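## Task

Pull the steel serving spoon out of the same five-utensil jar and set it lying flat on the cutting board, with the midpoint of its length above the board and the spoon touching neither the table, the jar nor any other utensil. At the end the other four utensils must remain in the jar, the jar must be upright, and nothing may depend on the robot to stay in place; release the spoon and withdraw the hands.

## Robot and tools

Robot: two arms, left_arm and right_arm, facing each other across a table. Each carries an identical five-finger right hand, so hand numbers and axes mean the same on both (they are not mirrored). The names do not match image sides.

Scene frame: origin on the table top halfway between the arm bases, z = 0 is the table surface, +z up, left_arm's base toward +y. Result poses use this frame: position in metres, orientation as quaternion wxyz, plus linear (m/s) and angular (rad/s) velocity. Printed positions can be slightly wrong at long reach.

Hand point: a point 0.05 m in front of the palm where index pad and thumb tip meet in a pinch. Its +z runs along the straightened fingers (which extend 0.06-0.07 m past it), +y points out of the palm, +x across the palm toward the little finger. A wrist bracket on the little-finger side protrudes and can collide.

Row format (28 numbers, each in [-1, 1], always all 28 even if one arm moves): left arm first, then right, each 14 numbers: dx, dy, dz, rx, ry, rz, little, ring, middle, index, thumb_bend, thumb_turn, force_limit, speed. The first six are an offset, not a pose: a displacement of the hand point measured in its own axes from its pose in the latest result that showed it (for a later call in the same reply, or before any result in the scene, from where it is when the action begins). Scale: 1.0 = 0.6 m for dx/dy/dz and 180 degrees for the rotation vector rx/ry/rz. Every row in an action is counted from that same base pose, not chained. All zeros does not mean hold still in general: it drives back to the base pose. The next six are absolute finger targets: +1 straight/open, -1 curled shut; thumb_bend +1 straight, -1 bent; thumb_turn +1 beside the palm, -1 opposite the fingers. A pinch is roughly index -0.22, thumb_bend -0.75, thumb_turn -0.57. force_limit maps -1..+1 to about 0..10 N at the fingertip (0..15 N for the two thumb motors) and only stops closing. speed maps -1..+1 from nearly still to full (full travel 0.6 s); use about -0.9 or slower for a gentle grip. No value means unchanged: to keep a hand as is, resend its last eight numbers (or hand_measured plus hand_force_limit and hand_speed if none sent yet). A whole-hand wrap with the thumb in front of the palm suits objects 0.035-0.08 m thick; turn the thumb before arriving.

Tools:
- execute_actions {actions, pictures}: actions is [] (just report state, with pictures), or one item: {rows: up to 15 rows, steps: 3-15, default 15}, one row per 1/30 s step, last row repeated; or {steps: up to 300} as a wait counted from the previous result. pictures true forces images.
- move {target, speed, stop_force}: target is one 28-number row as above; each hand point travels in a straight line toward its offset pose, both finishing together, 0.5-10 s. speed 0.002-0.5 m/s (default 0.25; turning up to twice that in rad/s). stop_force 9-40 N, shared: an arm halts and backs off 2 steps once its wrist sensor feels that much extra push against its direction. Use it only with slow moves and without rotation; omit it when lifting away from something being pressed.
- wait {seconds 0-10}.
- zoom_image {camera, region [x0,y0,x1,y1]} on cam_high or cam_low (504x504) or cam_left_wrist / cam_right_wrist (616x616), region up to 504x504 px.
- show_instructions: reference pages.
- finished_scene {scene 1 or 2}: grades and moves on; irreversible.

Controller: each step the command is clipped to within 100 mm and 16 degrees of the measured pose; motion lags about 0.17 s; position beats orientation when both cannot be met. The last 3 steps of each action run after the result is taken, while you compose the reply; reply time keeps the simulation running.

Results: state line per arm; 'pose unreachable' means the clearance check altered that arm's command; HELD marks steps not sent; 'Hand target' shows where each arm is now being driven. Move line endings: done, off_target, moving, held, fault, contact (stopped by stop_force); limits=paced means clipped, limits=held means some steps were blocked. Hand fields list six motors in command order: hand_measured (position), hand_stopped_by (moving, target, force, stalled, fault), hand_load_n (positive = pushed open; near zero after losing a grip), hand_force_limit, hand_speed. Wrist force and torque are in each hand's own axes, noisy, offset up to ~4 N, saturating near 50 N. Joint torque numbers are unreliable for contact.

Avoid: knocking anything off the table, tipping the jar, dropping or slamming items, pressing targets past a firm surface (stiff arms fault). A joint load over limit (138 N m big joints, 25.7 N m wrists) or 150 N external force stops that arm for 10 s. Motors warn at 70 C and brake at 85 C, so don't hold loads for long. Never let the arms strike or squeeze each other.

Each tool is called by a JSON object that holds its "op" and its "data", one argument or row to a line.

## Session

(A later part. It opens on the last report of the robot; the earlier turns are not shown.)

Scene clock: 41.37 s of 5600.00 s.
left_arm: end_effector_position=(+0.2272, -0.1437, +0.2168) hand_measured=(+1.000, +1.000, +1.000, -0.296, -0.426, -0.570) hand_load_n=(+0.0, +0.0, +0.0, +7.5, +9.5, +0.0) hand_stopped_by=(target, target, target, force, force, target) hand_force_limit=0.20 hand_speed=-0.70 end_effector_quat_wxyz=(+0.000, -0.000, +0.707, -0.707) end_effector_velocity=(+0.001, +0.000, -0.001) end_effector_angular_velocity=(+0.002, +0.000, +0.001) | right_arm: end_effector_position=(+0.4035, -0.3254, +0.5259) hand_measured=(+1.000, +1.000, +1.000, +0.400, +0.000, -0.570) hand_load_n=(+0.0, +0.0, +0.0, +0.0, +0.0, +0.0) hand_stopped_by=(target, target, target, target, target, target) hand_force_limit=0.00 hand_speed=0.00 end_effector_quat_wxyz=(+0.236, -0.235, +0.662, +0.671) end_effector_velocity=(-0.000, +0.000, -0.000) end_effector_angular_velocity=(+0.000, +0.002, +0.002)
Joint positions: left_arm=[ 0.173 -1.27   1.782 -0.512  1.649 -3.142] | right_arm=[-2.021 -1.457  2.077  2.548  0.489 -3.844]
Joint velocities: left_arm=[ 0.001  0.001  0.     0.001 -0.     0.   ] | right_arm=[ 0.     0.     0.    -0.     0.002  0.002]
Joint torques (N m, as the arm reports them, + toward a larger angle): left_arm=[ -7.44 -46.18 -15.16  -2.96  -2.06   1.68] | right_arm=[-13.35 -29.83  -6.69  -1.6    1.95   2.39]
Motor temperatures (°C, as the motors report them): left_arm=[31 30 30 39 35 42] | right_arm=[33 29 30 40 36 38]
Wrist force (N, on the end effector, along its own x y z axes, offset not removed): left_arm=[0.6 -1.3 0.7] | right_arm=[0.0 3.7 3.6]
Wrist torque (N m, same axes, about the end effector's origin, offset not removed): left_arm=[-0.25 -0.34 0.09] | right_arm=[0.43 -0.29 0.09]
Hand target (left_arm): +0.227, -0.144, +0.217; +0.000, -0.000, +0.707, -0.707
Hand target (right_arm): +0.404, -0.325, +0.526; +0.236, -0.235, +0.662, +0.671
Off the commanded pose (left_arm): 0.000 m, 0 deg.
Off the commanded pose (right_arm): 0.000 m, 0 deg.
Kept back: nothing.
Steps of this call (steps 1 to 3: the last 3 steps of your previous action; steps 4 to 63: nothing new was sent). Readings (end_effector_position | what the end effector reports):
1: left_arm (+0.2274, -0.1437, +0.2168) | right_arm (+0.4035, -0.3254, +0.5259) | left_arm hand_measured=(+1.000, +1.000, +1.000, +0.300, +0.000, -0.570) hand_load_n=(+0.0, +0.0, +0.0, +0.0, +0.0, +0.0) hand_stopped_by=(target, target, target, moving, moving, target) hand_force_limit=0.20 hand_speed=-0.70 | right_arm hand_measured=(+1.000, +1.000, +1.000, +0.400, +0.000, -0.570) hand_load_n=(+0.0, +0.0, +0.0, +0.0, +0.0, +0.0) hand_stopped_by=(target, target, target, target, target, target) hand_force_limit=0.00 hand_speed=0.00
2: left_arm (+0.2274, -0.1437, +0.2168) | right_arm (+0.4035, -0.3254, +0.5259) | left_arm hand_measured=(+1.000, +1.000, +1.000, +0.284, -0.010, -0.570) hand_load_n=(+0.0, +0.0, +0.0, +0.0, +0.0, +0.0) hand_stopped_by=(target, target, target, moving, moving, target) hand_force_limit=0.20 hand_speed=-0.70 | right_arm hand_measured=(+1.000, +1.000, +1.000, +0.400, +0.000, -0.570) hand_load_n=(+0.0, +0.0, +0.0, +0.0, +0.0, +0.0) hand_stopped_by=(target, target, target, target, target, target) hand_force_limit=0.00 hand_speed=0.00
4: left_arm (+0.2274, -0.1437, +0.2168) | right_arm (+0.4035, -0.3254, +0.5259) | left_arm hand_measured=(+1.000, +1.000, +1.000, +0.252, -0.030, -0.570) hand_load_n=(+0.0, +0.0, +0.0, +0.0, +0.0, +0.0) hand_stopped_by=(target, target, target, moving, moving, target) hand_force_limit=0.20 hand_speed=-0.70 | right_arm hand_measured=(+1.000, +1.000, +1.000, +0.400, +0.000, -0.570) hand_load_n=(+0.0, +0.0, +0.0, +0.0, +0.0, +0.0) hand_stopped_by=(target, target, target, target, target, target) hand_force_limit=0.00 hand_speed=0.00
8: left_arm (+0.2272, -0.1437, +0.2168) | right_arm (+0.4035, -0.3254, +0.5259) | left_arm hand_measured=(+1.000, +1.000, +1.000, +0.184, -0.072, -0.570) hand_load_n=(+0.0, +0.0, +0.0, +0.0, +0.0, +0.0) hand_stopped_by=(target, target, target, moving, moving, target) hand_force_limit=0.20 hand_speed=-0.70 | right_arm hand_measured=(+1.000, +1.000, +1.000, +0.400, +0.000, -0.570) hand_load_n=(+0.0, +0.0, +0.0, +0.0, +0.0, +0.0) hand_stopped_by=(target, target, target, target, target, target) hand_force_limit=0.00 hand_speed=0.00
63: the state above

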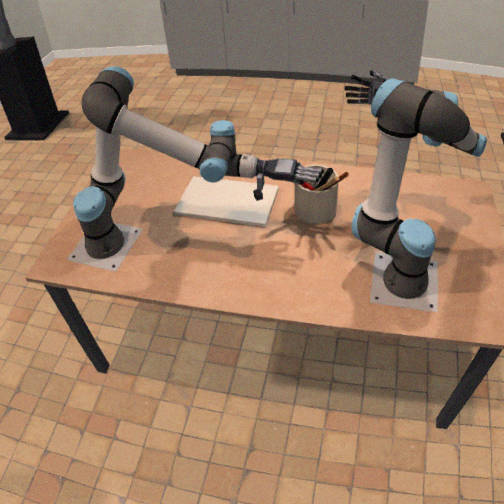

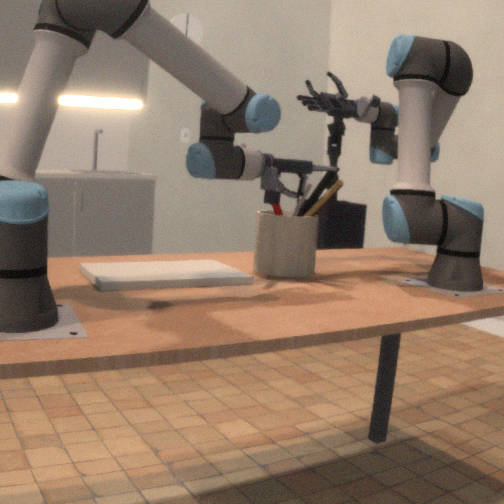

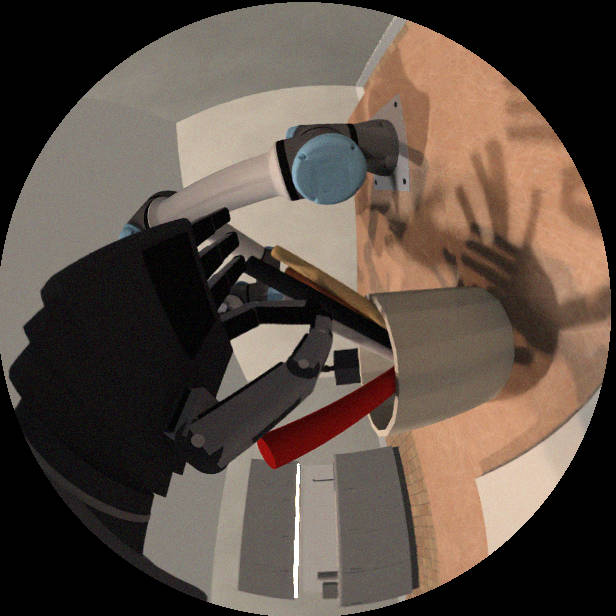

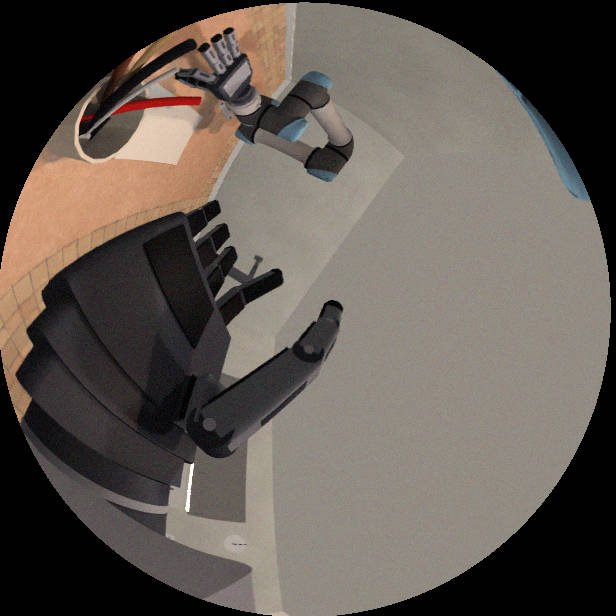

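{"op": "execute_actions", "data": {
  "actions": [
    {"rows":[[0,0,0,0,0,0,1,1,1,0.3,0,-0.57,0.2,0,0,0,0,0,0,0,1,1,1,0.4,0,-0.57,0,0]],"steps":15}
  ]
}}

{"op": "move", "data": {
  "target": [-0.03,0,0,0,0,0,1,1,1,0.3,0,-0.57,0.2,0,0,0,0,0,0,0,1,1,1,0.4,0,-0.57,0,0],
  "speed": 0.03
}}

{"op": "execute_actions", "data": {
  "actions": [
    {"rows":[[0,0,0,0,0,0,1,1,1,-0.3,-0.8,-0.57,0.2,-0.7,0,0,0,0,0,0,1,1,1,0.4,0,-0.57,0,0]],"steps":5}
  ]
}}

{"op": "wait", "data": {
  "seconds": 2
}}

Scene clock: 41.90 s of 5600.00 s.
left_arm: end_effector_position=(+0.2272, -0.1437, +0.2168) hand_measured=(+1.000, +1.000, +1.000, +0.198, -0.118, -0.570) hand_load_n=(+0.0, +0.0, +0.0, -0.5, +0.0, +0.0) hand_stopped_by=(target, target, target, moving, moving, target) hand_force_limit=0.20 hand_speed=0.00 end_effector_quat_wxyz=(+0.000, -0.000, +0.707, -0.707) end_effector_velocity=(+0.001, -0.000, +0.001) end_effector_angular_velocity=(-0.001, -0.000, +0.002) | right_arm: end_effector_position=(+0.4035, -0.3254, +0.5259) hand_measured=(+1.000, +1.000, +1.000, +0.400, +0.000, -0.570) hand_load_n=(+0.0, +0.0, +0.0, +0.0, +0.0, +0.0) hand_stopped_by=(target, target, target, target, target, target) hand_force_limit=0.00 hand_speed=0.00 end_effector_quat_wxyz=(+0.236, -0.235, +0.662, +0.671) end_effector_velocity=(+0.000, -0.001, -0.000) end_effector_angular_velocity=(+0.000, +0.001, -0.001)
Joint positions: left_arm=[ 0.173 -1.27   1.782 -0.512  1.649 -3.142] | right_arm=[-2.021 -1.457  2.077  2.548  0.489 -3.844]
Joint velocities: left_arm=[ 0.001 -0.    -0.    -0.001 -0.001 -0.   ] | right_arm=[-0.001  0.001  0.    -0.     0.     0.   ]
Joint torques (N m, as the arm reports them, + toward a larger angle): left_arm=[ -7.74 -46.14 -15.1   -3.26  -2.05   1.59] | right_arm=[-13.26 -29.53  -5.83  -1.69   1.9    2.49]
Motor temperatures (°C, as the motors report them): left_arm=[31 30 30 39 35 42] | right_arm=[33 29 30 40 36 38]
Wrist force (N, on the end effector, along its own x y z axes, offset not removed): left_arm=[-0.2 -0.4 1.8] | right_arm=[1.7 3.1 0.2]
Wrist torque (N m, same axes, about the end effector's origin, offset not removed): left_arm=[-0.21 -0.25 0.05] | right_arm=[0.63 -0.35 0.07]
Steps of this call (steps 1 to 4: nothing new was sent; steps 5 to 16: the first 12 steps of this action). Readings (end_effector_position | what the end effector reports):
5: left_arm (+0.2272, -0.1437, +0.2168) | right_arm (+0.4035, -0.3254, +0.5259) | left_arm hand_measured=(+1.000, +1.000, +1.000, -0.296, -0.426, -0.570) hand_load_n=(+0.0, +0.0, +0.0, +7.5, +9.5, +0.0) hand_stopped_by=(target, target, target, moving, moving, target) hand_force_limit=0.20 hand_speed=0.00 | right_arm hand_measured=(+1.000, +1.000, +1.000, +0.400, +0.000, -0.570) hand_load_n=(+0.0, +0.0, +0.0, +0.0, +0.0, +0.0) hand_stopped_by=(target, target, target, target, target, target) hand_force_limit=0.00 hand_speed=0.00
6: left_arm (+0.2272, -0.1437, +0.2168) | right_arm (+0.4035, -0.3254, +0.5259) | left_arm hand_measured=(+1.000, +1.000, +1.000, -0.296, -0.426, -0.570) hand_load_n=(+0.0, +0.0, +0.0, +7.5, +9.5, +0.0) hand_stopped_by=(target, target, target, moving, moving, target) hand_force_limit=0.20 hand_speed=0.00 | right_arm hand_measured=(+1.000, +1.000, +1.000, +0.400, +0.000, -0.570) hand_load_n=(+0.0, +0.0, +0.0, +0.0, +0.0, +0.0) hand_stopped_by=(target, target, target, target, target, target) hand_force_limit=0.00 hand_speed=0.00
8: left_arm (+0.2272, -0.1437, +0.2168) | right_arm (+0.4035, -0.3254, +0.5259) | left_arm hand_measured=(+1.000, +1.000, +1.000, -0.246, -0.400, -0.570) hand_load_n=(+0.0, +0.0, +0.0, +0.0, +0.0, +0.0) hand_stopped_by=(target, target, target, moving, moving, target) hand_force_limit=0.20 hand_speed=0.00 | right_arm hand_measured=(+1.000, +1.000, +1.000, +0.400, +0.000, -0.570) hand_load_n=(+0.0, +0.0, +0.0, +0.0, +0.0, +0.0) hand_stopped_by=(target, target, target, target, target, target) hand_force_limit=0.00 hand_speed=0.00
12: left_arm (+0.2272, -0.1437, +0.2168) | right_arm (+0.4035, -0.3254, +0.5259) | left_arm hand_measured=(+1.000, +1.000, +1.000, -0.024, -0.258, -0.570) hand_load_n=(+0.0, +0.0, +0.0, +0.0, +0.0, +0.0) hand_stopped_by=(target, target, target, moving, moving, target) hand_force_limit=0.20 hand_speed=0.00 | right_arm hand_measured=(+1.000, +1.000, +1.000, +0.400, +0.000, -0.570) hand_load_n=(+0.0, +0.0, +0.0, +0.0, +0.0, +0.0) hand_stopped_by=(target, target, target, target, target, target) hand_force_limit=0.00 hand_speed=0.00
16: the state above

Scene clock: 43.17 s of 5600.00 s.
left_arm: end_effector_position=(+0.2448, -0.1437, +0.2168) hand_measured=(+1.000, +1.000, +1.000, +0.300, +0.000, -0.570) hand_load_n=(+0.0, +0.0, +0.0, +0.0, +0.0, +0.0) hand_stopped_by=(target, target, target, target, target, target) hand_force_limit=0.20 hand_speed=0.00 end_effector_quat_wxyz=(+0.000, -0.000, +0.707, -0.707) end_effector_velocity=(+0.003, -0.000, +0.001) end_effector_angular_velocity=(-0.001, -0.001, -0.001) | right_arm: end_effector_position=(+0.4035, -0.3254, +0.5259) hand_measured=(+1.000, +1.000, +1.000, +0.400, +0.000, -0.570) hand_load_n=(+0.0, +0.0, +0.0, +0.0, +0.0, +0.0) hand_stopped_by=(target, target, target, target, target, target) hand_force_limit=0.00 hand_speed=0.00 end_effector_quat_wxyz=(+0.236, -0.235, +0.662, +0.671) end_effector_velocity=(+0.000, -0.000, -0.000) end_effector_angular_velocity=(+0.000, -0.000, -0.002)
Joint positions: left_arm=[ 0.21  -1.256  1.763 -0.507  1.686 -3.142] | right_arm=[-2.021 -1.457  2.077  2.548  0.489 -3.844]
Joint velocities: left_arm=[ 0.006  0.002 -0.004  0.001  0.007  0.001] | right_arm=[-0.    -0.     0.     0.    -0.001 -0.   ]
Joint torques (N m, as the arm reports them, + toward a larger angle): left_arm=[  8.14 -24.11 -28.6    0.74   2.03   2.23] | right_arm=[-13.63 -30.01  -6.17  -1.68   2.09   2.54]
Motor temperatures (°C, as the motors report them): left_arm=[31 30 30 39 35 42] | right_arm=[33 29 30 40 36 38]
Wrist force (N, on the end effector, along its own x y z axes, offset not removed): left_arm=[0.7 -1.1 -0.8] | right_arm=[1.0 1.4 1.2]
Wrist torque (N m, same axes, about the end effector's origin, offset not removed): left_arm=[-0.10 -0.25 0.08] | right_arm=[0.29 -0.35 -0.10]
Hand target (left_arm): +0.245, -0.144, +0.217; +0.000, -0.000, +0.707, -0.707
Hand target (right_arm): +0.404, -0.325, +0.526; +0.236, -0.235, +0.662, +0.671
Off your previous action's commanded pose (left_arm): 0.000 m, 0 deg at its last step (step 3 of this call).
Off your previous action's commanded pose (right_arm): 0.000 m, 0 deg at its last step (step 3 of this call).
Off the commanded pose (left_arm): 0.000 m, 0 deg.
Off the commanded pose (right_arm): 0.000 m, 0 deg.
Kept back: nothing.
move: done

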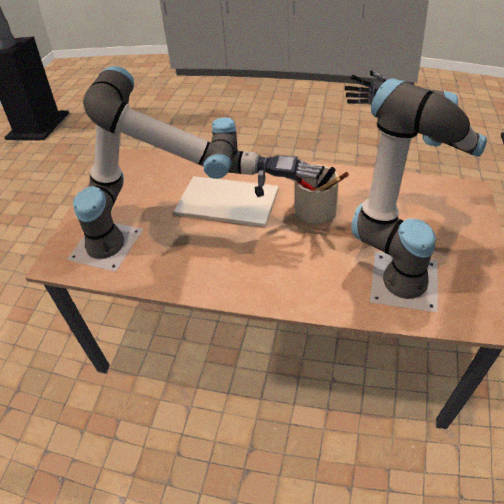

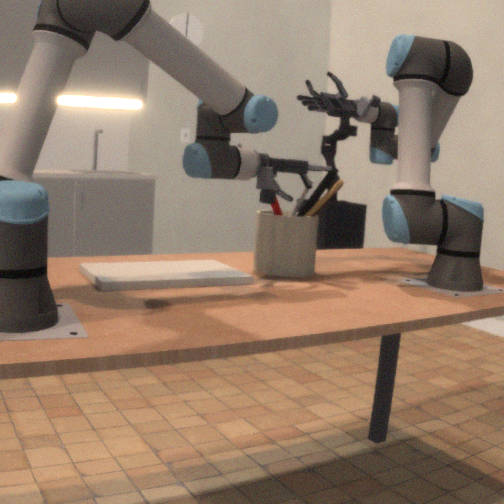

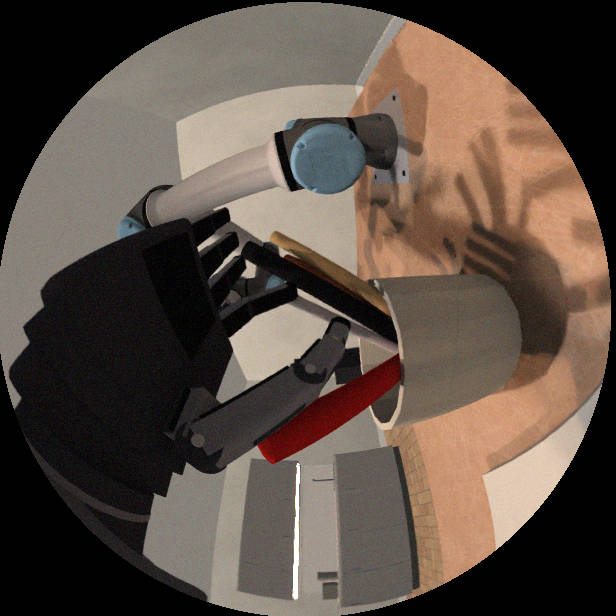

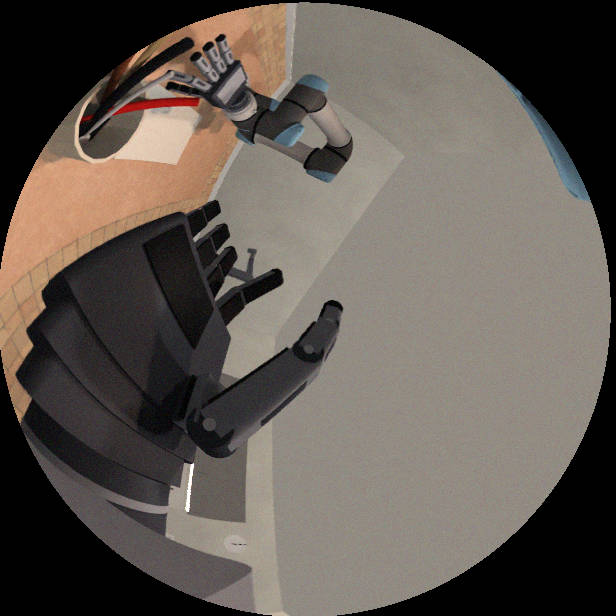

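Scene clock: 43.23 s of 5600.00 s.
left_arm: end_effector_position=(+0.2450, -0.1437, +0.2168) hand_measured=(+1.000, +1.000, +1.000, +0.300, +0.000, -0.570) hand_load_n=(+0.0, +0.0, +0.0, +0.0, +0.0, +0.0) hand_stopped_by=(target, target, target, moving, moving, target) hand_force_limit=0.20 hand_speed=-0.70 end_effector_quat_wxyz=(+0.000, -0.000, +0.707, -0.707) end_effector_velocity=(+0.001, +0.000, +0.000) end_effector_angular_velocity=(-0.001, +0.001, +0.002) | right_arm: end_effector_position=(+0.4035, -0.3254, +0.5259) hand_measured=(+1.000, +1.000, +1.000, +0.400, +0.000, -0.570) hand_load_n=(+0.0, +0.0, +0.0, +0.0, +0.0, +0.0) hand_stopped_by=(target, target, target, target, target, target) hand_force_limit=0.00 hand_speed=0.00 end_effector_quat_wxyz=(+0.236, -0.235, +0.662, +0.671) end_effector_velocity=(-0.000, +0.000, +0.000) end_effector_angular_velocity=(-0.000, -0.001, +0.000)
Joint positions: left_arm=[ 0.21  -1.256  1.762 -0.507  1.687 -3.142] | right_arm=[-2.021 -1.457  2.077  2.548  0.489 -3.844]
Joint velocities: left_arm=[ 0.002 -0.001  0.     0.    -0.    -0.001] | right_arm=[ 0.001 -0.     0.    -0.    -0.001 -0.   ]
Joint torques (N m, as the arm reports them, + toward a larger angle): left_arm=[  7.32 -24.11 -29.1    0.79   2.22   2.22] | right_arm=[-13.24 -29.81  -7.2   -1.67   1.92   2.38]
Motor temperatures (°C, as the motors report them): left_arm=[31 30 30 39 35 42] | right_arm=[33 29 30 40 36 38]
Wrist force (N, on the end effector, along its own x y z axes, offset not removed): left_arm=[0.0 -1.8 0.6] | right_arm=[1.8 2.6 1.4]
Wrist torque (N m, same axes, about the end effector's origin, offset not removed): left_arm=[-0.35 -0.19 0.12] | right_arm=[0.45 -0.46 0.00]
Steps of this call (steps 1 to 2: the first 2 steps of this action). Readings (end_effector_position | what the end effector reports):
1: left_arm (+0.2449, -0.1437, +0.2168) | right_arm (+0.4035, -0.3254, +0.5259) | left_arm hand_measured=(+1.000, +1.000, +1.000, +0.300, +0.000, -0.570) hand_load_n=(+0.0, +0.0, +0.0, +0.0, +0.0, +0.0) hand_stopped_by=(target, target, target, moving, moving, target) hand_force_limit=0.20 hand_speed=-0.70 | right_arm hand_measured=(+1.000, +1.000, +1.000, +0.400, +0.000, -0.570) hand_load_n=(+0.0, +0.0, +0.0, +0.0, +0.0, +0.0) hand_stopped_by=(target, target, target, target, target, target) hand_force_limit=0.00 hand_speed=0.00
2: the state above

Scene clock: 45.33 s of 5600.00 s.
left_arm: end_effector_position=(+0.2448, -0.1437, +0.2168) hand_measured=(+1.000, +1.000, +1.000, -0.296, -0.426, -0.570) hand_load_n=(+0.0, +0.0, +0.0, +7.5, +9.5, +0.0) hand_stopped_by=(target, target, target, force, force, target) hand_force_limit=0.20 hand_speed=-0.70 end_effector_quat_wxyz=(+0.000, -0.000, +0.707, -0.707) end_effector_velocity=(+0.000, -0.000, +0.000) end_effector_angular_velocity=(-0.001, -0.000, -0.001) | right_arm: end_effector_position=(+0.4035, -0.3254, +0.5259) hand_measured=(+1.000, +1.000, +1.000, +0.400, +0.000, -0.570) hand_load_n=(+0.0, +0.0, +0.0, +0.0, +0.0, +0.0) hand_stopped_by=(target, target, target, target, target, target) hand_force_limit=0.00 hand_speed=0.00 end_effector_quat_wxyz=(+0.236, -0.235, +0.662, +0.671) end_effector_velocity=(-0.000, +0.000, -0.000) end_effector_angular_velocity=(+0.000, +0.003, +0.001)
Joint positions: left_arm=[ 0.21  -1.256  1.763 -0.507  1.686 -3.142] | right_arm=[-2.021 -1.457  2.077  2.548  0.489 -3.844]
Joint velocities: left_arm=[ 0.    -0.    -0.    -0.     0.001  0.   ] | right_arm=[0.    0.    0.    0.    0.001 0.002]
Joint torques (N m, as the arm reports them, + toward a larger angle): left_arm=[ -7.23 -47.03 -15.54  -3.46  -2.07   2.12] | right_arm=[-13.17 -30.45  -7.23  -1.54   2.02   2.58]
Motor temperatures (°C, as the motors report them): left_arm=[31 30 30 39 35 42] | right_arm=[33 29 30 40 36 38]
Wrist force (N, on the end effector, along its own x y z axes, offset not removed): left_arm=[1.1 -0.8 1.0] | right_arm=[-0.7 2.9 1.4]
Wrist torque (N m, same axes, about the end effector's origin, offset not removed): left_arm=[-0.21 -0.43 0.11] | right_arm=[0.58 -0.06 -0.01]
Hand target (left_arm): +0.245, -0.144, +0.217; +0.000, -0.000, +0.707, -0.707
Hand target (right_arm): +0.404, -0.325, +0.526; +0.236, -0.235, +0.662, +0.671
Off the commanded pose (left_arm): 0.000 m, 0 deg.
Off the commanded pose (right_arm): 0.000 m, 0 deg.
Kept back: nothing.
Steps of this call (steps 1 to 3: the last 3 steps of your previous action; steps 4 to 63: nothing new was sent). Readings (end_effector_position | what the end effector reports):
1: left_arm (+0.2450, -0.1437, +0.2168) | right_arm (+0.4035, -0.3254, +0.5259) | left_arm hand_measured=(+1.000, +1.000, +1.000, +0.300, +0.000, -0.570) hand_load_n=(+0.0, +0.0, +0.0, +0.0, +0.0, +0.0) hand_stopped_by=(target, target, target, moving, moving, target) hand_force_limit=0.20 hand_speed=-0.70 | right_arm hand_measured=(+1.000, +1.000, +1.000, +0.400, +0.000, -0.570) hand_load_n=(+0.0, +0.0, +0.0, +0.0, +0.0, +0.0) hand_stopped_by=(target, target, target, target, target, target) hand_force_limit=0.00 hand_speed=0.00
2: left_arm (+0.2450, -0.1437, +0.2168) | right_arm (+0.4035, -0.3254, +0.5259) | left_arm hand_measured=(+1.000, +1.000, +1.000, +0.284, -0.010, -0.570) hand_load_n=(+0.0, +0.0, +0.0, -0.5, +0.0, +0.0) hand_stopped_by=(target, target, target, moving, moving, target) hand_force_limit=0.20 hand_speed=-0.70 | right_arm hand_measured=(+1.000, +1.000, +1.000, +0.400, +0.000, -0.570) hand_load_n=(+0.0, +0.0, +0.0, +0.0, +0.0, +0.0) hand_stopped_by=(target, target, target, target, target, target) hand_force_limit=0.00 hand_speed=0.00
4: left_arm (+0.2450, -0.1437, +0.2168) | right_arm (+0.4035, -0.3254, +0.5259) | left_arm hand_measured=(+1.000, +1.000, +1.000, +0.252, -0.030, -0.570) hand_load_n=(+0.0, +0.0, +0.0, +0.0, +0.0, +0.0) hand_stopped_by=(target, target, target, moving, moving, target) hand_force_limit=0.20 hand_speed=-0.70 | right_arm hand_measured=(+1.000, +1.000, +1.000, +0.400, +0.000, -0.570) hand_load_n=(+0.0, +0.0, +0.0, +0.0, +0.0, +0.0) hand_stopped_by=(target, target, target, target, target, target) hand_force_limit=0.00 hand_speed=0.00
8: left_arm (+0.2449, -0.1437, +0.2168) | right_arm (+0.4035, -0.3254, +0.5259) | left_arm hand_measured=(+1.000, +1.000, +1.000, +0.184, -0.072, -0.570) hand_load_n=(+0.0, +0.0, +0.0, -0.5, +0.0, +0.0) hand_stopped_by=(target, target, target, moving, moving, target) hand_force_limit=0.20 hand_speed=-0.70 | right_arm hand_measured=(+1.000, +1.000, +1.000, +0.400, +0.000, -0.570) hand_load_n=(+0.0, +0.0, +0.0, +0.0, +0.0, +0.0) hand_stopped_by=(target, target, target, target, target, target) hand_force_limit=0.00 hand_speed=0.00
63: the state above

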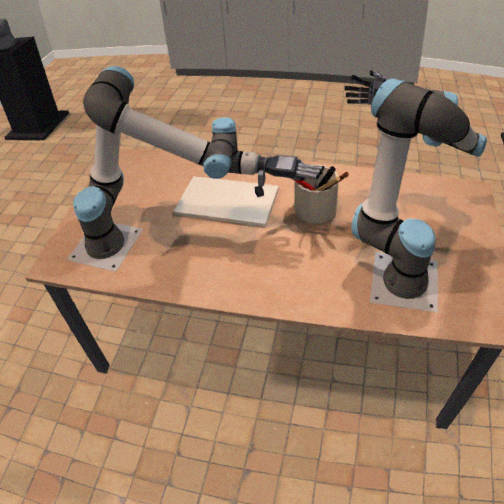

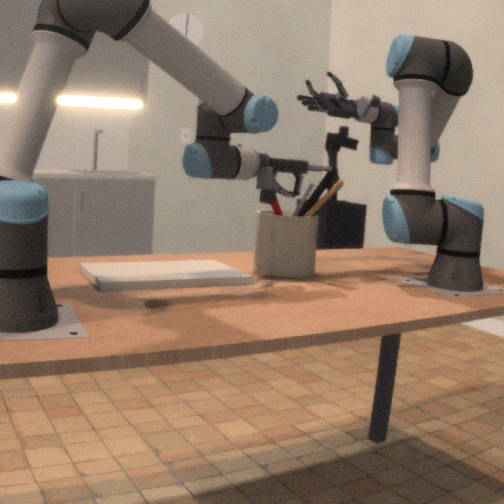

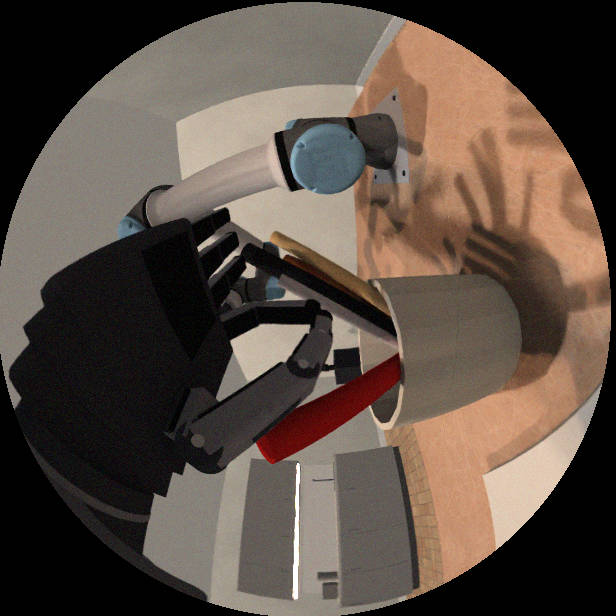

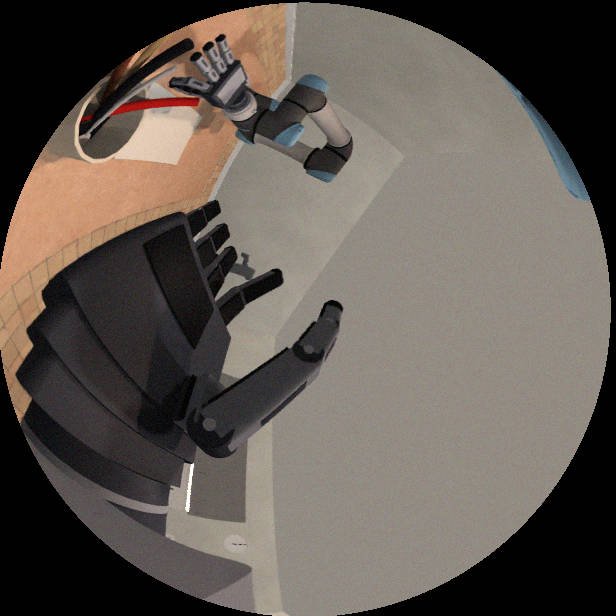

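{"op": "execute_actions", "data": {
  "actions": [
    {"rows":[[0,0,0,0,0,0,1,1,1,0.3,0,-0.57,0.2,0,0,0,0,0,0,0,1,1,1,0.4,0,-0.57,0,0]],"steps":15}
  ]
}}

{"op": "move", "data": {
  "target": [0.015,0,0.02,0,0,0,1,1,1,0.3,0,-0.57,0.2,0,0,0,0,0,0,0,1,1,1,0.4,0,-0.57,0,0],
  "speed": 0.03
}}

{"op": "zoom_image", "data": {
  "camera": "cam_low",
  "region": [240, 130, 380, 240]
}}

{"op": "execute_actions", "data": {
  "actions": [
    {"rows":[[0,0,0,0,0,0,1,1,1,-0.3,-0.8,-0.57,0.2,-0.7,0,0,0,0,0,0,1,1,1,0.4,0,-0.57,0,0]],"steps":5}
  ]
}}

{"op": "wait", "data": {
  "seconds": 2
}}

Scene clock: 45.87 s of 5600.00 s.
left_arm: end_effector_position=(+0.2448, -0.1437, +0.2168) hand_measured=(+1.000, +1.000, +1.000, +0.198, -0.118, -0.570) hand_load_n=(+0.0, +0.0, +0.0, -1.0, +0.0, +0.0) hand_stopped_by=(target, target, target, moving, moving, target) hand_force_limit=0.20 hand_speed=0.00 end_effector_quat_wxyz=(+0.000, -0.000, +0.707, -0.707) end_effector_velocity=(-0.000, +0.000, -0.000) end_effector_angular_velocity=(+0.001, -0.001, -0.001) | right_arm: end_effector_position=(+0.4035, -0.3254, +0.5259) hand_measured=(+1.000, +1.000, +1.000, +0.400, +0.000, -0.570) hand_load_n=(+0.0, +0.0, +0.0, +0.0, +0.0, +0.0) hand_stopped_by=(target, target, target, target, target, target) hand_force_limit=0.00 hand_speed=0.00 end_effector_quat_wxyz=(+0.236, -0.235, +0.662, +0.671) end_effector_velocity=(+0.000, +0.000, -0.000) end_effector_angular_velocity=(+0.000, +0.001, +0.001)
Joint positions: left_arm=[ 0.21  -1.256  1.763 -0.507  1.686 -3.142] | right_arm=[-2.021 -1.457  2.077  2.548  0.489 -3.844]
Joint velocities: left_arm=[-0.     0.     0.     0.     0.     0.001] | right_arm=[ 0.001  0.    -0.    -0.    -0.001  0.001]
Joint torques (N m, as the arm reports them, + toward a larger angle): left_arm=[ -7.48 -45.96 -15.55  -3.94  -2.04   2.06] | right_arm=[-13.15 -30.38  -6.65  -1.62   1.9    2.47]
Motor temperatures (°C, as the motors report them): left_arm=[31 30 30 39 35 42] | right_arm=[33 29 30 40 36 38]
Wrist force (N, on the end effector, along its own x y z axes, offset not removed): left_arm=[-0.4 -0.2 -0.1] | right_arm=[1.0 2.1 2.2]
Wrist torque (N m, same axes, about the end effector's origin, offset not removed): left_arm=[-0.02 -0.15 0.19] | right_arm=[0.23 -0.36 0.10]
Steps of this call (steps 1 to 4: nothing new was sent; steps 5 to 16: the first 12 steps of this action). Readings (end_effector_position | what the end effector reports):
5: left_arm (+0.2448, -0.1437, +0.2168) | right_arm (+0.4035, -0.3254, +0.5259) | left_arm hand_measured=(+1.000, +1.000, +1.000, -0.296, -0.426, -0.570) hand_load_n=(+0.0, +0.0, +0.0, +7.5, +9.5, +0.0) hand_stopped_by=(target, target, target, moving, moving, target) hand_force_limit=0.20 hand_speed=0.00 | right_arm hand_measured=(+1.000, +1.000, +1.000, +0.400, +0.000, -0.570) hand_load_n=(+0.0, +0.0, +0.0, +0.0, +0.0, +0.0) hand_stopped_by=(target, target, target, target, target, target) hand_force_limit=0.00 hand_speed=0.00
6: left_arm (+0.2448, -0.1437, +0.2168) | right_arm (+0.4035, -0.3254, +0.5259) | left_arm hand_measured=(+1.000, +1.000, +1.000, -0.296, -0.426, -0.570) hand_load_n=(+0.0, +0.0, +0.0, +7.5, +9.5, +0.0) hand_stopped_by=(target, target, target, moving, moving, target) hand_force_limit=0.20 hand_speed=0.00 | right_arm hand_measured=(+1.000, +1.000, +1.000, +0.400, +0.000, -0.570) hand_load_n=(+0.0, +0.0, +0.0, +0.0, +0.0, +0.0) hand_stopped_by=(target, target, target, target, target, target) hand_force_limit=0.00 hand_speed=0.00
8: left_arm (+0.2448, -0.1437, +0.2168) | right_arm (+0.4035, -0.3254, +0.5259) | left_arm hand_measured=(+1.000, +1.000, +1.000, -0.246, -0.400, -0.570) hand_load_n=(+0.0, +0.0, +0.0, +0.0, +0.0, +0.0) hand_stopped_by=(target, target, target, moving, moving, target) hand_force_limit=0.20 hand_speed=0.00 | right_arm hand_measured=(+1.000, +1.000, +1.000, +0.400, +0.000, -0.570) hand_load_n=(+0.0, +0.0, +0.0, +0.0, +0.0, +0.0) hand_stopped_by=(target, target, target, target, target, target) hand_force_limit=0.00 hand_speed=0.00
12: left_arm (+0.2448, -0.1437, +0.2168) | right_arm (+0.4035, -0.3254, +0.5259) | left_arm hand_measured=(+1.000, +1.000, +1.000, -0.024, -0.258, -0.570) hand_load_n=(+0.0, +0.0, +0.0, +0.0, +0.0, +0.0) hand_stopped_by=(target, target, target, moving, moving, target) hand_force_limit=0.20 hand_speed=0.00 | right_arm hand_measured=(+1.000, +1.000, +1.000, +0.400, +0.000, -0.570) hand_load_n=(+0.0, +0.0, +0.0, +0.0, +0.0, +0.0) hand_stopped_by=(target, target, target, target, target, target) hand_force_limit=0.00 hand_speed=0.00
16: the state above

Scene clock: 47.03 s of 5600.00 s.
left_arm: end_effector_position=(+0.2361, -0.1554, +0.2168) hand_measured=(+1.000, +1.000, +1.000, +0.300, +0.000, -0.570) hand_load_n=(+0.0, +0.0, +0.0, -0.5, +0.0, +0.0) hand_stopped_by=(target, target, target, target, target, target) hand_force_limit=0.20 hand_speed=0.00 end_effector_quat_wxyz=(+0.000, -0.000, +0.707, -0.707) end_effector_velocity=(-0.002, -0.003, -0.001) end_effector_angular_velocity=(+0.001, -0.000, +0.000) | right_arm: end_effector_position=(+0.4035, -0.3254, +0.5259) hand_measured=(+1.000, +1.000, +1.000, +0.400, +0.000, -0.570) hand_load_n=(+0.0, +0.0, +0.0, +0.0, +0.0, +0.0) hand_stopped_by=(target, target, target, target, target, target) hand_force_limit=0.00 hand_speed=0.00 end_effector_quat_wxyz=(+0.236, -0.235, +0.662, +0.671) end_effector_velocity=(+0.000, +0.000, -0.000) end_effector_angular_velocity=(+0.000, -0.000, -0.000)
Joint positions: left_arm=[ 0.189 -1.24   1.74  -0.501  1.666 -3.142] | right_arm=[-2.021 -1.457  2.077  2.548  0.489 -3.844]
Joint velocities: left_arm=[-0.004  0.005 -0.006  0.002 -0.005  0.   ] | right_arm=[ 0.  0.  0. -0. -0. -0.]
Joint torques (N m, as the arm reports them, + toward a larger angle): left_arm=[ -6.55 -24.84 -27.59   0.71  -1.79   0.37] | right_arm=[-12.56 -29.81  -7.39  -1.87   1.92   2.58]
Motor temperatures (°C, as the motors report them): left_arm=[31 30 30 39 35 42] | right_arm=[33 29 30 40 36 38]
Wrist force (N, on the end effector, along its own x y z axes, offset not removed): left_arm=[0.6 -1.4 -0.5] | right_arm=[1.7 2.7 2.9]
Wrist torque (N m, same axes, about the end effector's origin, offset not removed): left_arm=[-0.19 -0.35 0.17] | right_arm=[0.46 -0.49 0.11]
Hand target (left_arm): +0.236, -0.156, +0.217; +0.000, -0.000, +0.707, -0.707
Hand target (right_arm): +0.404, -0.325, +0.526; +0.236, -0.235, +0.662, +0.671
Off your previous action's commanded pose (left_arm): 0.000 m, 0 deg at its last step (step 3 of this call).
Off your previous action's commanded pose (right_arm): 0.000 m, 0 deg at its last step (step 3 of this call).
Off the commanded pose (left_arm): 0.000 m, 0 deg.
Off the commanded pose (right_arm): 0.000 m, 0 deg.
Kept back: nothing.
move: done

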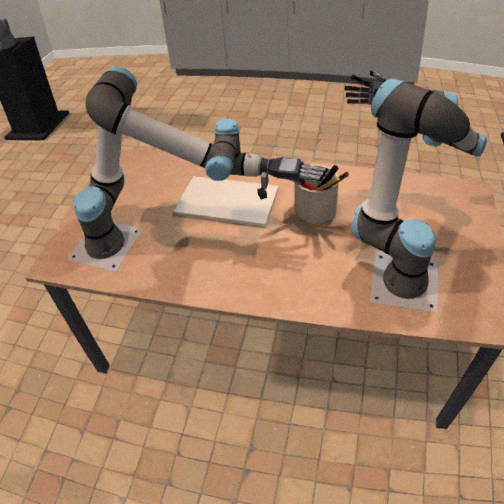

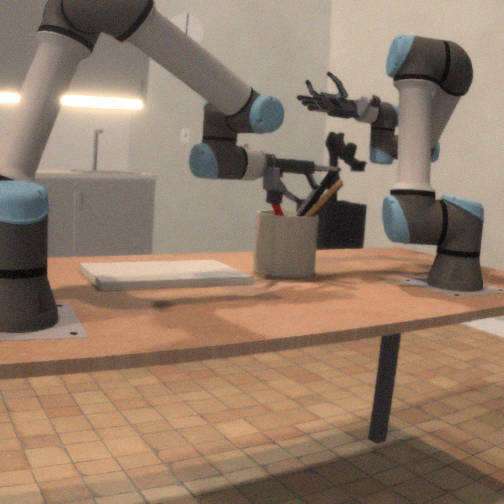

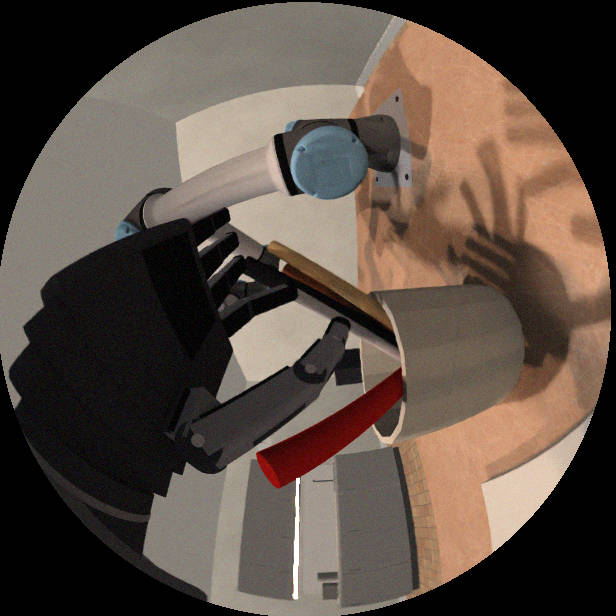

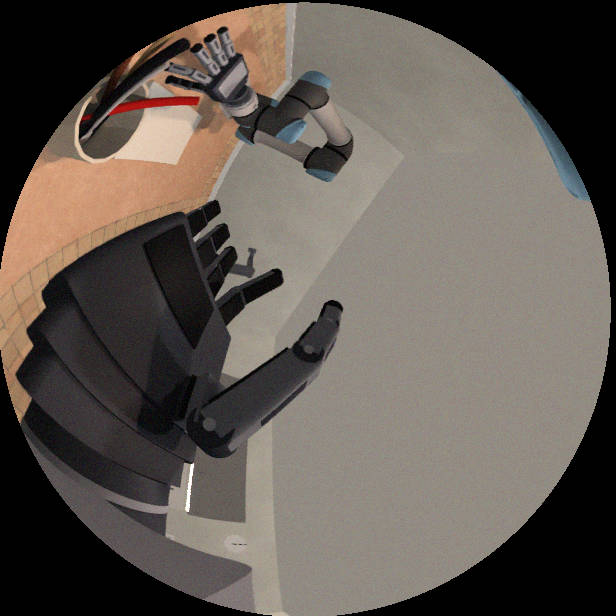

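Region (240, 130, 380, 240) of cam_low's 504x504 image, scaled by 3.600, with more detail than that image has; it fills the top 396 rows of this view, and the rest is white.

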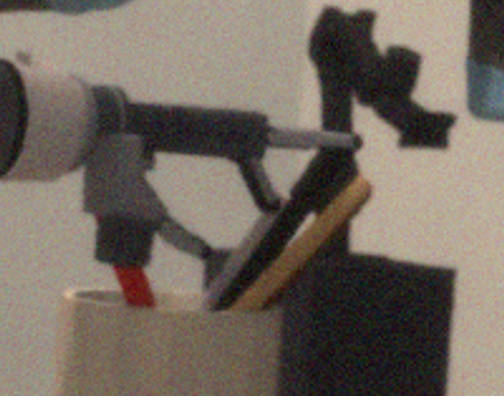

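Scene clock: 47.10 s of 5600.00 s.
left_arm: end_effector_position=(+0.2360, -0.1555, +0.2168) hand_measured=(+1.000, +1.000, +1.000, +0.300, +0.000, -0.570) hand_load_n=(+0.0, +0.0, +0.0, -1.0, +0.0, +0.0) hand_stopped_by=(target, target, target, moving, moving, target) hand_force_limit=0.20 hand_speed=-0.70 end_effector_quat_wxyz=(+0.000, -0.000, +0.707, -0.707) end_effector_velocity=(+0.000, -0.000, +0.001) end_effector_angular_velocity=(-0.002, +0.000, +0.000) | right_arm: end_effector_position=(+0.4035, -0.3254, +0.5259) hand_measured=(+1.000, +1.000, +1.000, +0.400, +0.000, -0.570) hand_load_n=(+0.0, +0.0, +0.0, +0.0, +0.0, +0.0) hand_stopped_by=(target, target, target, target, target, target) hand_force_limit=0.00 hand_speed=0.00 end_effector_quat_wxyz=(+0.236, -0.235, +0.662, +0.671) end_effector_velocity=(+0.000, -0.000, -0.000) end_effector_angular_velocity=(+0.000, -0.001, -0.000)
Joint positions: left_arm=[ 0.189 -1.24   1.739 -0.501  1.665 -3.142] | right_arm=[-2.021 -1.457  2.077  2.548  0.489 -3.844]
Joint velocities: left_arm=[-0.    -0.001 -0.001 -0.    -0.    -0.   ] | right_arm=[-0.     0.     0.     0.     0.    -0.001]
Joint torques (N m, as the arm reports them, + toward a larger angle): left_arm=[ -7.39 -25.03 -29.13   0.85  -1.92   0.37] | right_arm=[-13.37 -29.01  -6.8   -1.52   2.     2.49]
Motor temperatures (°C, as the motors report them): left_arm=[31 30 30 39 35 42] | right_arm=[33 29 30 40 36 38]
Wrist force (N, on the end effector, along its own x y z axes, offset not removed): left_arm=[0.5 -2.4 0.1] | right_arm=[1.6 2.9 2.4]
Wrist torque (N m, same axes, about the end effector's origin, offset not removed): left_arm=[-0.33 -0.51 0.12] | right_arm=[0.49 -0.50 0.09]
Steps of this call (steps 1 to 2: the first 2 steps of this action). Readings (end_effector_position | what the end effector reports):
1: left_arm (+0.2360, -0.1554, +0.2168) | right_arm (+0.4035, -0.3254, +0.5259) | left_arm hand_measured=(+1.000, +1.000, +1.000, +0.300, +0.000, -0.570) hand_load_n=(+0.0, +0.0, +0.0, -0.5, +0.0, +0.0) hand_stopped_by=(target, target, target, moving, moving, target) hand_force_limit=0.20 hand_speed=-0.70 | right_arm hand_measured=(+1.000, +1.000, +1.000, +0.400, +0.000, -0.570) hand_load_n=(+0.0, +0.0, +0.0, +0.0, +0.0, +0.0) hand_stopped_by=(target, target, target, target, target, target) hand_force_limit=0.00 hand_speed=0.00
2: the state above

Scene clock: 49.20 s of 5600.00 s.
left_arm: end_effector_position=(+0.2361, -0.1554, +0.2168) hand_measured=(+1.000, +1.000, +1.000, -0.296, -0.426, -0.570) hand_load_n=(+0.0, +0.0, +0.0, +7.5, +9.5, +0.0) hand_stopped_by=(target, target, target, force, force, target) hand_force_limit=0.20 hand_speed=-0.70 end_effector_quat_wxyz=(+0.000, -0.000, +0.707, -0.707) end_effector_velocity=(+0.001, -0.000, +0.002) end_effector_angular_velocity=(-0.004, -0.002, +0.001) | right_arm: end_effector_position=(+0.4035, -0.3254, +0.5259) hand_measured=(+1.000, +1.000, +1.000, +0.400, +0.000, -0.570) hand_load_n=(+0.0, +0.0, +0.0, +0.0, +0.0, +0.0) hand_stopped_by=(target, target, target, target, target, target) hand_force_limit=0.00 hand_speed=0.00 end_effector_quat_wxyz=(+0.236, -0.235, +0.662, +0.671) end_effector_velocity=(+0.000, +0.000, +0.000) end_effector_angular_velocity=(-0.000, -0.001, -0.001)
Joint positions: left_arm=[ 0.189 -1.24   1.74  -0.501  1.666 -3.142] | right_arm=[-2.021 -1.457  2.077  2.548  0.489 -3.844]
Joint velocities: left_arm=[ 0.001 -0.002 -0.    -0.002 -0.     0.002] | right_arm=[ 0.001 -0.    -0.    -0.    -0.001 -0.001]
Joint torques (N m, as the arm reports them, + toward a larger angle): left_arm=[  7.19 -48.22 -15.31  -4.01   2.35   0.16] | right_arm=[-12.66 -29.96  -6.58  -1.54   1.9    2.64]
Motor temperatures (°C, as the motors report them): left_arm=[31 30 30 39 35 42] | right_arm=[33 29 30 40 36 38]
Wrist force (N, on the end effector, along its own x y z axes, offset not removed): left_arm=[0.5 -1.0 0.2] | right_arm=[2.6 3.2 2.0]
Wrist torque (N m, same axes, about the end effector's origin, offset not removed): left_arm=[-0.12 -0.26 0.14] | right_arm=[0.41 -0.60 0.15]
Hand target (left_arm): +0.236, -0.155, +0.217; +0.000, -0.000, +0.707, -0.707
Hand target (right_arm): +0.404, -0.325, +0.526; +0.236, -0.235, +0.662, +0.671
Off the commanded pose (left_arm): 0.000 m, 0 deg.
Off the commanded pose (right_arm): 0.000 m, 0 deg.
Kept back: nothing.
Steps of this call (steps 1 to 3: the last 3 steps of your previous action; steps 4 to 63: nothing new was sent). Readings (end_effector_position | what the end effector reports):
1: left_arm (+0.2360, -0.1555, +0.2168) | right_arm (+0.4035, -0.3254, +0.5259) | left_arm hand_measured=(+1.000, +1.000, +1.000, +0.300, +0.000, -0.570) hand_load_n=(+0.0, +0.0, +0.0, -0.5, +0.0, +0.0) hand_stopped_by=(target, target, target, moving, moving, target) hand_force_limit=0.20 hand_speed=-0.70 | right_arm hand_measured=(+1.000, +1.000, +1.000, +0.400, +0.000, -0.570) hand_load_n=(+0.0, +0.0, +0.0, +0.0, +0.0, +0.0) hand_stopped_by=(target, target, target, target, target, target) hand_force_limit=0.00 hand_speed=0.00
2: left_arm (+0.2360, -0.1555, +0.2168) | right_arm (+0.4035, -0.3254, +0.5259) | left_arm hand_measured=(+1.000, +1.000, +1.000, +0.284, -0.010, -0.570) hand_load_n=(+0.0, +0.0, +0.0, +0.0, +0.0, +0.0) hand_stopped_by=(target, target, target, moving, moving, target) hand_force_limit=0.20 hand_speed=-0.70 | right_arm hand_measured=(+1.000, +1.000, +1.000, +0.400, +0.000, -0.570) hand_load_n=(+0.0, +0.0, +0.0, +0.0, +0.0, +0.0) hand_stopped_by=(target, target, target, target, target, target) hand_force_limit=0.00 hand_speed=0.00
4: left_arm (+0.2360, -0.1555, +0.2168) | right_arm (+0.4035, -0.3254, +0.5259) | left_arm hand_measured=(+1.000, +1.000, +1.000, +0.252, -0.030, -0.570) hand_load_n=(+0.0, +0.0, +0.0, +0.0, +0.0, +0.0) hand_stopped_by=(target, target, target, moving, moving, target) hand_force_limit=0.20 hand_speed=-0.70 | right_arm hand_measured=(+1.000, +1.000, +1.000, +0.400, +0.000, -0.570) hand_load_n=(+0.0, +0.0, +0.0, +0.0, +0.0, +0.0) hand_stopped_by=(target, target, target, target, target, target) hand_force_limit=0.00 hand_speed=0.00
8: left_arm (+0.2360, -0.1554, +0.2167) | right_arm (+0.4035, -0.3254, +0.5259) | left_arm hand_measured=(+1.000, +1.000, +1.000, +0.184, -0.072, -0.570) hand_load_n=(+0.0, +0.0, +0.0, +0.0, +0.0, +0.0) hand_stopped_by=(target, target, target, moving, moving, target) hand_force_limit=0.20 hand_speed=-0.70 | right_arm hand_measured=(+1.000, +1.000, +1.000, +0.400, +0.000, -0.570) hand_load_n=(+0.0, +0.0, +0.0, +0.0, +0.0, +0.0) hand_stopped_by=(target, target, target, target, target, target) hand_force_limit=0.00 hand_speed=0.00
63: the state above

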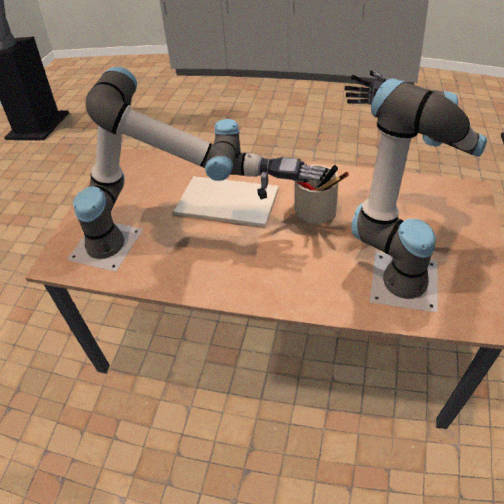

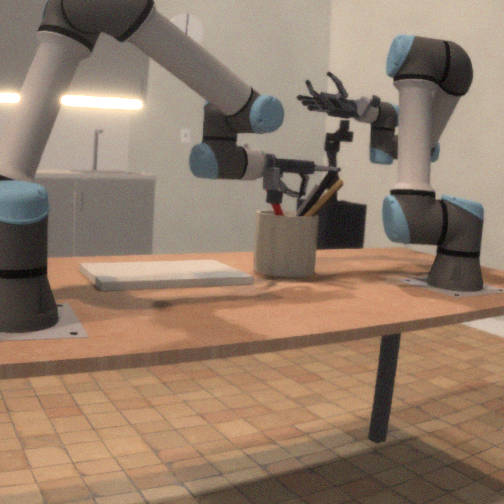

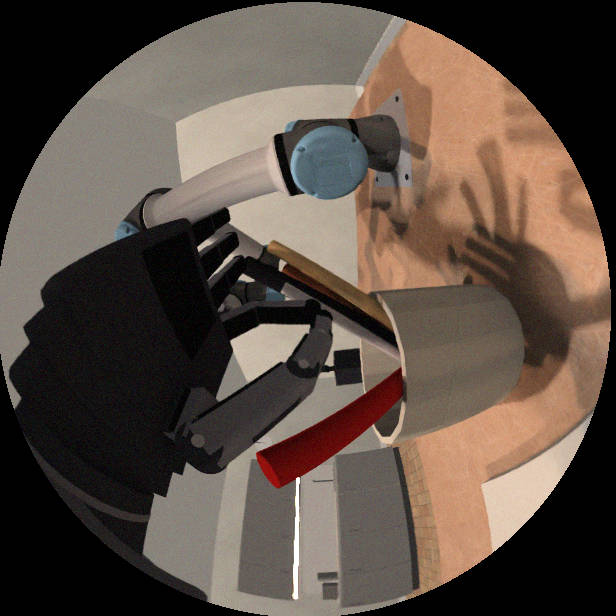

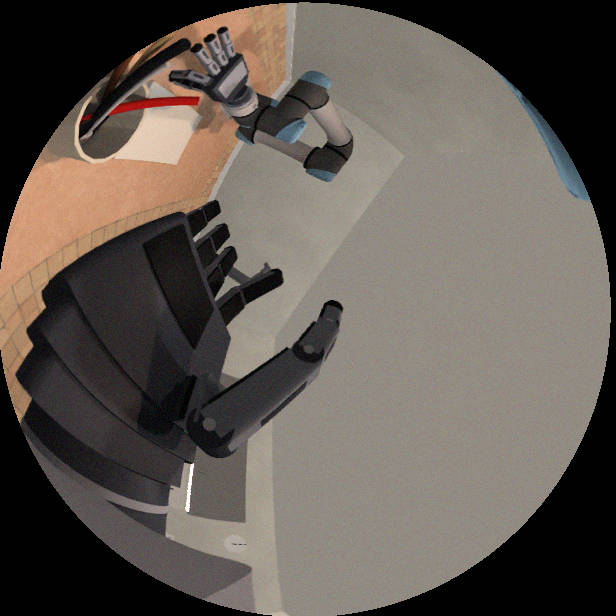

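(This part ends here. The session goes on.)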